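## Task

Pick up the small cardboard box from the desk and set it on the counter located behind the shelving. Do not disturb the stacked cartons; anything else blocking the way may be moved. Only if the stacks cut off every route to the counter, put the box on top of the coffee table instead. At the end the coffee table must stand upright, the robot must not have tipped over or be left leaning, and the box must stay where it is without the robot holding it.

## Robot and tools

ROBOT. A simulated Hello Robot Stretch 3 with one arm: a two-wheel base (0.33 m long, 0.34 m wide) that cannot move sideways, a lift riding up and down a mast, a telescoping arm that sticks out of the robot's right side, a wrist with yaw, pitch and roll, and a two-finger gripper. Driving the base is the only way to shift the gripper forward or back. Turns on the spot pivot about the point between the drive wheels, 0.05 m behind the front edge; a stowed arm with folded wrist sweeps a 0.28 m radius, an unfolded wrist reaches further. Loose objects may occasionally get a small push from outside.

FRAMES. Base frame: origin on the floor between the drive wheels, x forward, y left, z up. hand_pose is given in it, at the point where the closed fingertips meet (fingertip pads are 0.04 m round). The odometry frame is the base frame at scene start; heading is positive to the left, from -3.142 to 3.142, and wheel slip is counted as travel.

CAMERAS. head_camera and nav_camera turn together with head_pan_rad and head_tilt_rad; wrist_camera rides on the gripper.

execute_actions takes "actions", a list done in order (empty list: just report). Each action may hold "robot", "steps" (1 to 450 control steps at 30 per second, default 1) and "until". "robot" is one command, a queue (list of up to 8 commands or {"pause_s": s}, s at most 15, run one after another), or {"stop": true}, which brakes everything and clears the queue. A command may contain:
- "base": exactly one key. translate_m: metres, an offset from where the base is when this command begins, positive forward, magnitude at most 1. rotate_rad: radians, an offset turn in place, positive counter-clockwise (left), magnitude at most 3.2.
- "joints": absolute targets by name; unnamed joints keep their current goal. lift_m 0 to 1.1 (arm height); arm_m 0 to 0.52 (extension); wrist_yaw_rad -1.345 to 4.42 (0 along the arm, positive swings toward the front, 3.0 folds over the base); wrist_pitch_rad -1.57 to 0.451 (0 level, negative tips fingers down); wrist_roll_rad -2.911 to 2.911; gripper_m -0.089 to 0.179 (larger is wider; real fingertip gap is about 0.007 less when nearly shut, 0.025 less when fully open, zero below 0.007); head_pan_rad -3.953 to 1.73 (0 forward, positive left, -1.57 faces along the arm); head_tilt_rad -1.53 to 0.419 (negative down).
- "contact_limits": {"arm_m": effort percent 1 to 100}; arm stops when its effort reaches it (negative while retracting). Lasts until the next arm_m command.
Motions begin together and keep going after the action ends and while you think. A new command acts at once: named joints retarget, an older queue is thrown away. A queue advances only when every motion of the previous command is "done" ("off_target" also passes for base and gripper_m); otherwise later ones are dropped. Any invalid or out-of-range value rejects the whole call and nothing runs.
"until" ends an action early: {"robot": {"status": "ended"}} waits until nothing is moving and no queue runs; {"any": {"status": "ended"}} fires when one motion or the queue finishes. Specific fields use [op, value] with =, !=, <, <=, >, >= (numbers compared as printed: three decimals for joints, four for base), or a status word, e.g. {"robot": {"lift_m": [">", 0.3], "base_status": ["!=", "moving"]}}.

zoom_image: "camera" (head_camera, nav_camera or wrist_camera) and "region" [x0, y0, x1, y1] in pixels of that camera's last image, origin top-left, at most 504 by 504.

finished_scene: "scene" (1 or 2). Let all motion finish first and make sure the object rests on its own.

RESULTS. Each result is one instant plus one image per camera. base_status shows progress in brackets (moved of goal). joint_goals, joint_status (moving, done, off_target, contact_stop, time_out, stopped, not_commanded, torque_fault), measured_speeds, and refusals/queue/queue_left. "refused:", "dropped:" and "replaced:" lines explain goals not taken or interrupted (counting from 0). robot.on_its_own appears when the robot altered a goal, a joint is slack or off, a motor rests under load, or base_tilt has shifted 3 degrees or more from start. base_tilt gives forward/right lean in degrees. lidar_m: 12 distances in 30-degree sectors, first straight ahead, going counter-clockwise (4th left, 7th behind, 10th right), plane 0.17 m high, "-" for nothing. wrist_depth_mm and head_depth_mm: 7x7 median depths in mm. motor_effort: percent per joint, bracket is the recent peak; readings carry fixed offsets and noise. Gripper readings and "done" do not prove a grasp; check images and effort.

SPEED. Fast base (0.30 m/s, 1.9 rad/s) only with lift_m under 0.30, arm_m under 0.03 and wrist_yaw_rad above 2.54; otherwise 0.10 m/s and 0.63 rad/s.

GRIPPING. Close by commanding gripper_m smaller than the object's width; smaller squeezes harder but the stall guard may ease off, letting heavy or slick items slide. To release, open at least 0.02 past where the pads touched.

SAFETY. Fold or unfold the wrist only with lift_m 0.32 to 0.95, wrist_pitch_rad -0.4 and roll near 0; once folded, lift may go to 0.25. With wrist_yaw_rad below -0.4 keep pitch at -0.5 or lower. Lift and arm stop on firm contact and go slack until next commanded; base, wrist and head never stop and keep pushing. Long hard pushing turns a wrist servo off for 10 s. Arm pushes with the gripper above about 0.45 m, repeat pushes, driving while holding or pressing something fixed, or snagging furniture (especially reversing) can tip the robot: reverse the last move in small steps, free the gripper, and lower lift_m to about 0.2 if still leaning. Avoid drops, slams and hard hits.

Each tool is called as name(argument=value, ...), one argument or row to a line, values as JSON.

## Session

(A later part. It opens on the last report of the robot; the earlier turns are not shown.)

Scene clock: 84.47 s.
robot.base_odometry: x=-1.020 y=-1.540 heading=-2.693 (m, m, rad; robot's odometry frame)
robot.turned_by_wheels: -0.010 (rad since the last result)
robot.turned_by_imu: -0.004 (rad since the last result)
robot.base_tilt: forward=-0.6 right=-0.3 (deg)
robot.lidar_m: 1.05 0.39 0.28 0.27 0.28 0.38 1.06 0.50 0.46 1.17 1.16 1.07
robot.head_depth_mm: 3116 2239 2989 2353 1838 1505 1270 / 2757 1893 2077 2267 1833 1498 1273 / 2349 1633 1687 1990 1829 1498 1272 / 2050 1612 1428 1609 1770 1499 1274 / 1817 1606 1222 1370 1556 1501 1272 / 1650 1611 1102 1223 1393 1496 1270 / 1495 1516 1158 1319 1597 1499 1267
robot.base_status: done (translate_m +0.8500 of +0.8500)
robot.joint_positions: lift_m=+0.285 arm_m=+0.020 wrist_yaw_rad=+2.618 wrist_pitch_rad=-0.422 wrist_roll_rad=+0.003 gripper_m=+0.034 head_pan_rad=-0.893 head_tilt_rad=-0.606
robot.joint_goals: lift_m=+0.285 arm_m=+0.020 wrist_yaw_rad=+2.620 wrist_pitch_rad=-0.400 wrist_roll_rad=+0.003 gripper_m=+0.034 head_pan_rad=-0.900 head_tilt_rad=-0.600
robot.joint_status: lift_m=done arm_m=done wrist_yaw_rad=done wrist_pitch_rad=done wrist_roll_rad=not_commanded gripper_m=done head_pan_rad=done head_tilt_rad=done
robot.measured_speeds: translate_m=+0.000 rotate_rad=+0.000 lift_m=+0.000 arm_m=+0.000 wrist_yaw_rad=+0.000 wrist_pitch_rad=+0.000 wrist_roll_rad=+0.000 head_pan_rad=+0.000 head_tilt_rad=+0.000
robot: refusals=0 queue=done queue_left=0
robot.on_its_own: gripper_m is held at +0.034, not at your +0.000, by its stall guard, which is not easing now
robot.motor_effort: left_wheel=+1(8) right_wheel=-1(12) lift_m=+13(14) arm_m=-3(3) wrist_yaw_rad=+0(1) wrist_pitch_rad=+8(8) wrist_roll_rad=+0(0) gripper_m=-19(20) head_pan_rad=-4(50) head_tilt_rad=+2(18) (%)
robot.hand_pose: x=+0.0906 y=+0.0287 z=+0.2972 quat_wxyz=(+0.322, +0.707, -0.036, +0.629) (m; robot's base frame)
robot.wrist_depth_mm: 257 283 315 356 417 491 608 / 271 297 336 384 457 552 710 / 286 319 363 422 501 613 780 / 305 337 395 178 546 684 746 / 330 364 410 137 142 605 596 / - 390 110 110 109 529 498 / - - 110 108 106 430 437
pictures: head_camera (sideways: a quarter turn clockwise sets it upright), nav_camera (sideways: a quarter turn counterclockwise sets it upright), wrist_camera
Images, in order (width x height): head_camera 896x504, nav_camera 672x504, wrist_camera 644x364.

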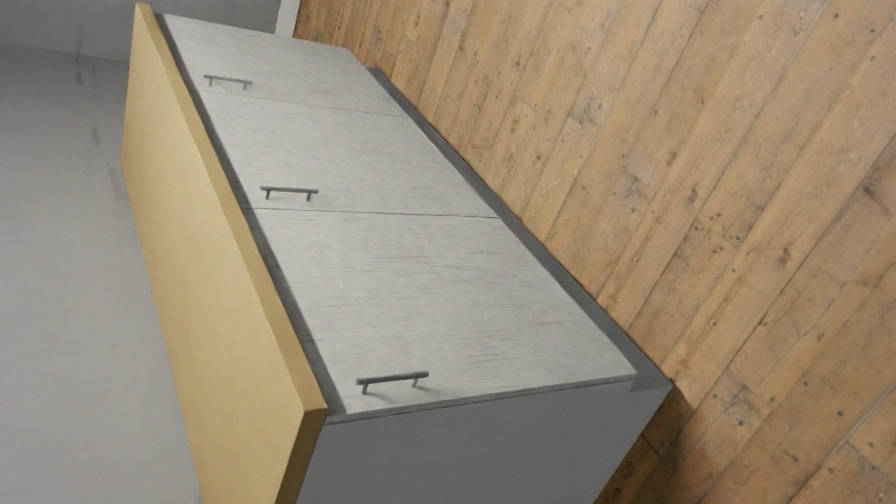

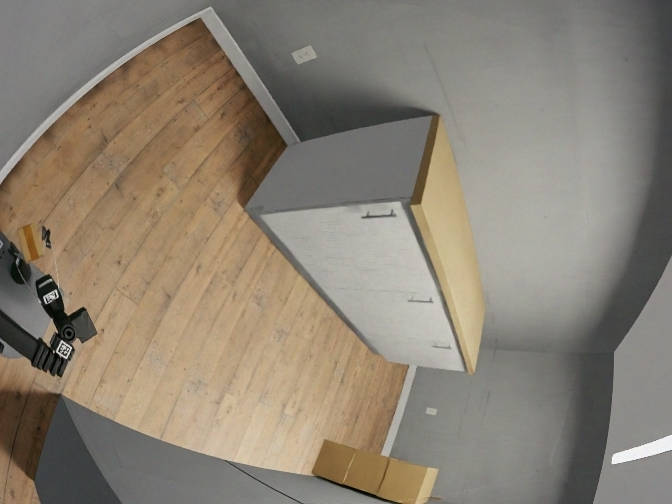

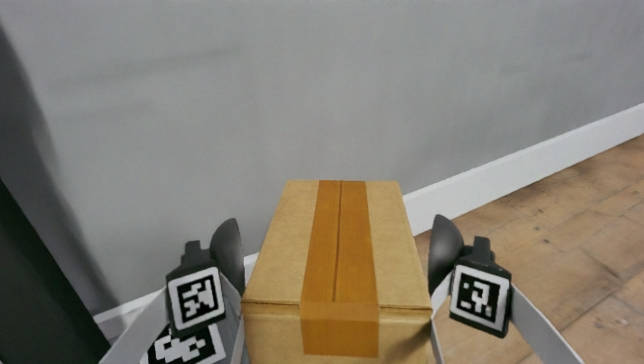

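execute_actions(
  actions=[
    {"robot":[{"base":{"translate_m":0.92}},{"joints":{"lift_m":0.9,"wrist_yaw_rad":1.2,"head_pan_rad":-1.57}},{"joints":{"lift_m":1.0,"wrist_yaw_rad":0}},{"joints":{"arm_m":0.47}}],"steps":450,"until":{"robot":{"status":"ended"}}},
    {"steps":450,"until":{"robot":{"status":"ended"}}},
  ],
)

Scene clock: 102.93 s.
robot.base_odometry: x=-1.849 y=-1.939 heading=-2.693 (m, m, rad; robot's odometry frame)
robot.turned_by_wheels: +0.000 (rad since the last result)
robot.turned_by_imu: +0.005 (rad since the last result)
robot.base_tilt: forward=-0.6 right=-0.3 (deg)
robot.lidar_m: 0.48 0.38 0.28 0.27 0.28 0.39 1.07 1.28 1.74 0.68 0.69 0.50
robot.head_depth_mm: 3059 3276 - 2264 1832 1502 1274 / 3069 - 3093 2363 1830 1500 1272 / 3036 - 2880 793 1674 1459 1271 / 3050 - 872 779 876 1025 1193 / 3022 1606 967 777 873 1014 1194 / 2910 1602 971 773 868 1004 1196 / 1792 1529 969 770 861 1003 1193
robot.base_status: done (translate_m +0.9200 of +0.9200)
robot.joint_positions: lift_m=+0.999 arm_m=+0.470 wrist_yaw_rad=+0.001 wrist_pitch_rad=-0.422 wrist_roll_rad=+0.003 gripper_m=+0.034 head_pan_rad=-1.563 head_tilt_rad=-0.605
robot.joint_goals: lift_m=+1.000 arm_m=+0.470 wrist_yaw_rad=+0.000 wrist_pitch_rad=-0.400 wrist_roll_rad=+0.003 gripper_m=+0.034 head_pan_rad=-1.570 head_tilt_rad=-0.600
robot.joint_status: lift_m=done arm_m=done wrist_yaw_rad=done wrist_pitch_rad=done wrist_roll_rad=not_commanded gripper_m=done head_pan_rad=done head_tilt_rad=done
robot.measured_speeds: translate_m=+0.000 rotate_rad=+0.000 lift_m=+0.000 arm_m=+0.000 wrist_yaw_rad=+0.000 wrist_pitch_rad=+0.000 wrist_roll_rad=+0.000 head_pan_rad=+0.000 head_tilt_rad=+0.000
robot: refusals=0 queue=done queue_left=0
robot.on_its_own: gripper_m is held at +0.034, not at your +0.000, by its stall guard, which is not easing now
robot.motor_effort: left_wheel=+1(11) right_wheel=+0(8) lift_m=+33(38) arm_m=+2(1) wrist_yaw_rad=-1(1) wrist_pitch_rad=+8(8) wrist_roll_rad=+0(0) gripper_m=-19(20) head_pan_rad=-3(41) head_tilt_rad=+2(3) (%)
robot.hand_pose: x=-0.0213 y=-0.8386 z=+1.0111 quat_wxyz=(+0.691, +0.149, -0.692, -0.148) (m; robot's base frame)
robot.wrist_depth_mm: 608 862 - - - - - / 612 764 802 758 - - - / 552 562 550 523 - - - / 425 423 411 179 414 - - / 343 336 341 137 141 - - / 287 281 111 111 110 - - / 244 241 225 107 106 230 -
pictures: head_camera (sideways: a quarter turn clockwise sets it upright), nav_camera (sideways: a quarter turn counterclockwise sets it upright), wrist_camera
Images, in order (width x height): head_camera 896x504, nav_camera 672x504, wrist_camera 644x364.

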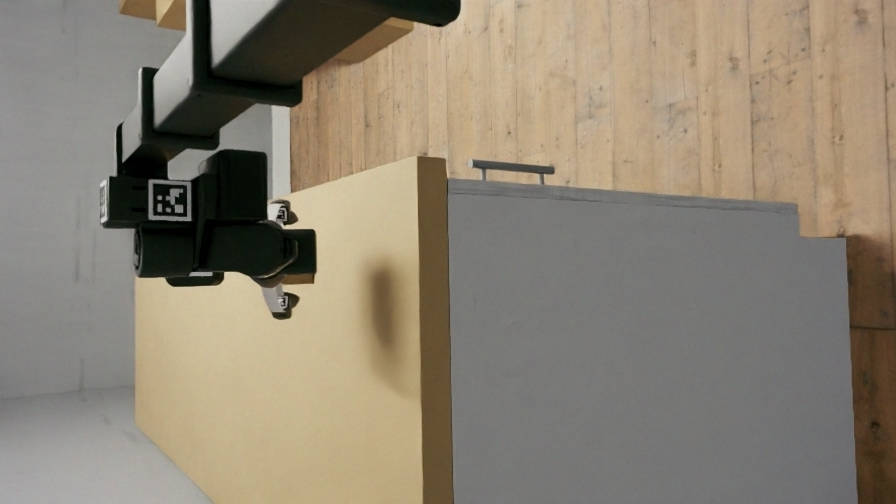

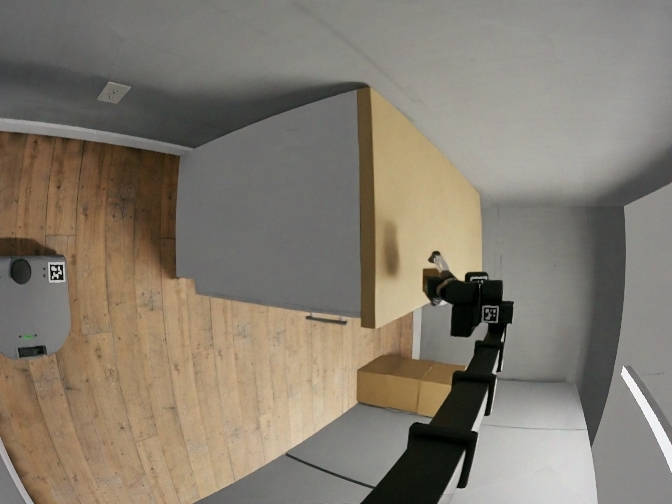

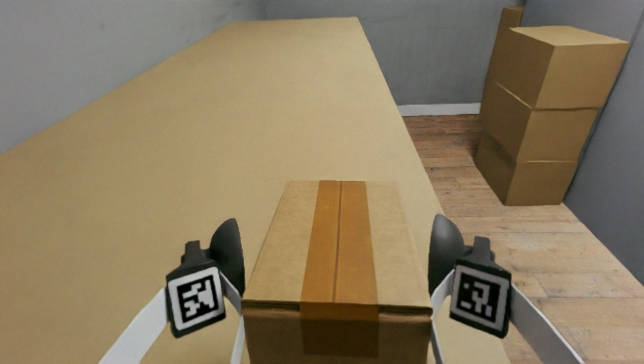

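execute_actions(
  actions=[
    {"robot":[{"base":{"translate_m":0.06},"joints":{"arm_m":0.5,"lift_m":0.94}},{"joints":{"lift_m":0.922}},{"joints":{"gripper_m":0.15}},{"joints":{"lift_m":1.01,"arm_m":0.4}}],"steps":450,"until":{"robot":{"status":"ended"}}},
  ],
)

Scene clock: 110.23 s.
robot.base_odometry: x=-1.903 y=-1.965 heading=-2.693 (m, m, rad; robot's odometry frame)
robot.turned_by_wheels: +0.000 (rad since the last result)
robot.turned_by_imu: +0.001 (rad since the last result)
robot.base_tilt: forward=-0.7 right=-0.3 (deg)
robot.lidar_m: 0.42 0.38 0.28 0.27 0.28 0.38 1.07 1.33 1.83 0.68 0.60 0.44
robot.head_depth_mm: 3081 - 2793 2357 1831 1499 1275 / 3037 - 3201 2184 1779 1505 1270 / 3017 - 921 786 882 1052 1227 / 3041 - 841 782 876 1025 1194 / 3016 1599 919 776 870 1017 1196 / 2560 1601 972 774 862 1007 1200 / 1566 1429 969 770 861 1003 1192
robot.base_status: done (translate_m +0.0600 of +0.0600)
robot.joint_positions: lift_m=+1.009 arm_m=+0.400 wrist_yaw_rad=+0.001 wrist_pitch_rad=-0.418 wrist_roll_rad=+0.003 gripper_m=+0.150 head_pan_rad=-1.563 head_tilt_rad=-0.605
robot.joint_goals: lift_m=+1.010 arm_m=+0.400 wrist_yaw_rad=+0.000 wrist_pitch_rad=-0.400 wrist_roll_rad=+0.003 gripper_m=+0.150 head_pan_rad=-1.570 head_tilt_rad=-0.600
robot.joint_status: lift_m=done arm_m=done wrist_yaw_rad=done wrist_pitch_rad=done wrist_roll_rad=not_commanded gripper_m=done head_pan_rad=done head_tilt_rad=done
robot.measured_speeds: translate_m=+0.000 rotate_rad=+0.000 lift_m=+0.000 arm_m=+0.000 wrist_yaw_rad=+0.000 wrist_pitch_rad=+0.000 wrist_roll_rad=+0.000 head_pan_rad=+0.000 head_tilt_rad=+0.000
robot: refusals=0 queue=done queue_left=0
robot.motor_effort: left_wheel=+1(6) right_wheel=-1(7) lift_m=+33(35) arm_m=-3(2) wrist_yaw_rad=-1(0) wrist_pitch_rad=+6(8) wrist_roll_rad=+0(0) gripper_m=+0(81) head_pan_rad=-4(4) head_tilt_rad=+3(3) (%)
robot.hand_pose: x=-0.0213 y=-0.7696 z=+1.0221 quat_wxyz=(+0.691, +0.147, -0.692, -0.147) (m; robot's base frame)
robot.wrist_depth_mm: 553 784 - - - - - / 530 763 852 835 - - - / 528 593 567 564 545 - - / 457 443 438 425 422 - - / 360 366 349 281 333 347 - / 297 - 290 245 282 281 - / 265 245 251 247 242 240 -
pictures: head_camera (sideways: a quarter turn clockwise sets it upright), nav_camera (sideways: a quarter turn counterclockwise sets it upright), wrist_camera
Images, in order (width x height): head_camera 896x504, nav_camera 672x504, wrist_camera 644x364.

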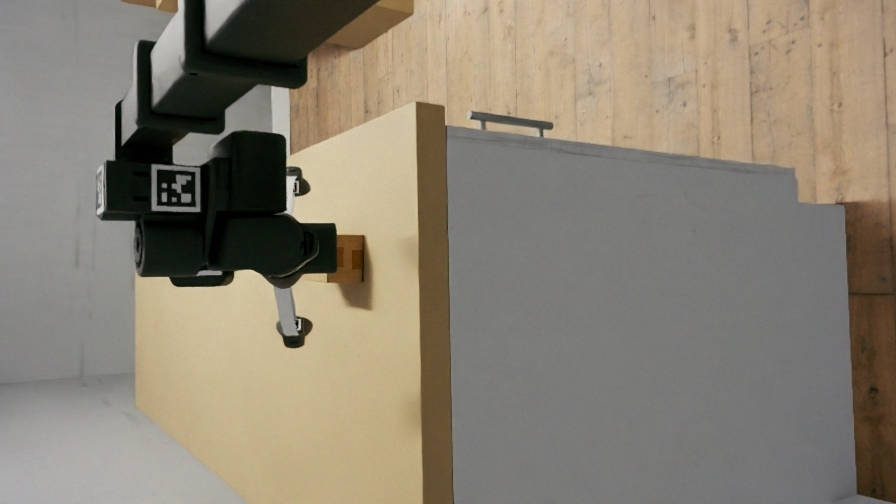

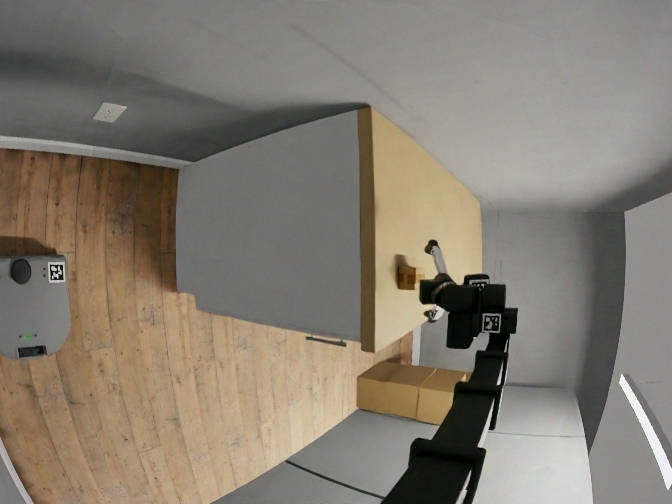

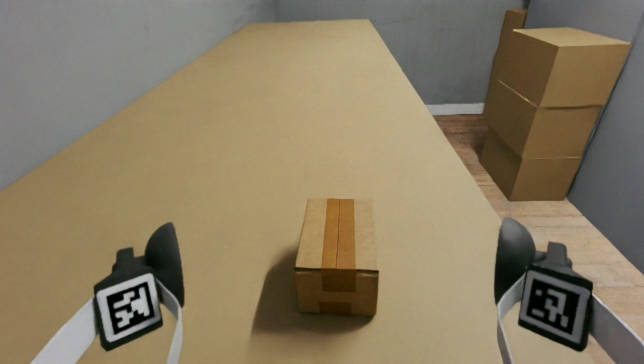

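finished_scene(
  scene=1,
)

The scene is finished: the task was done.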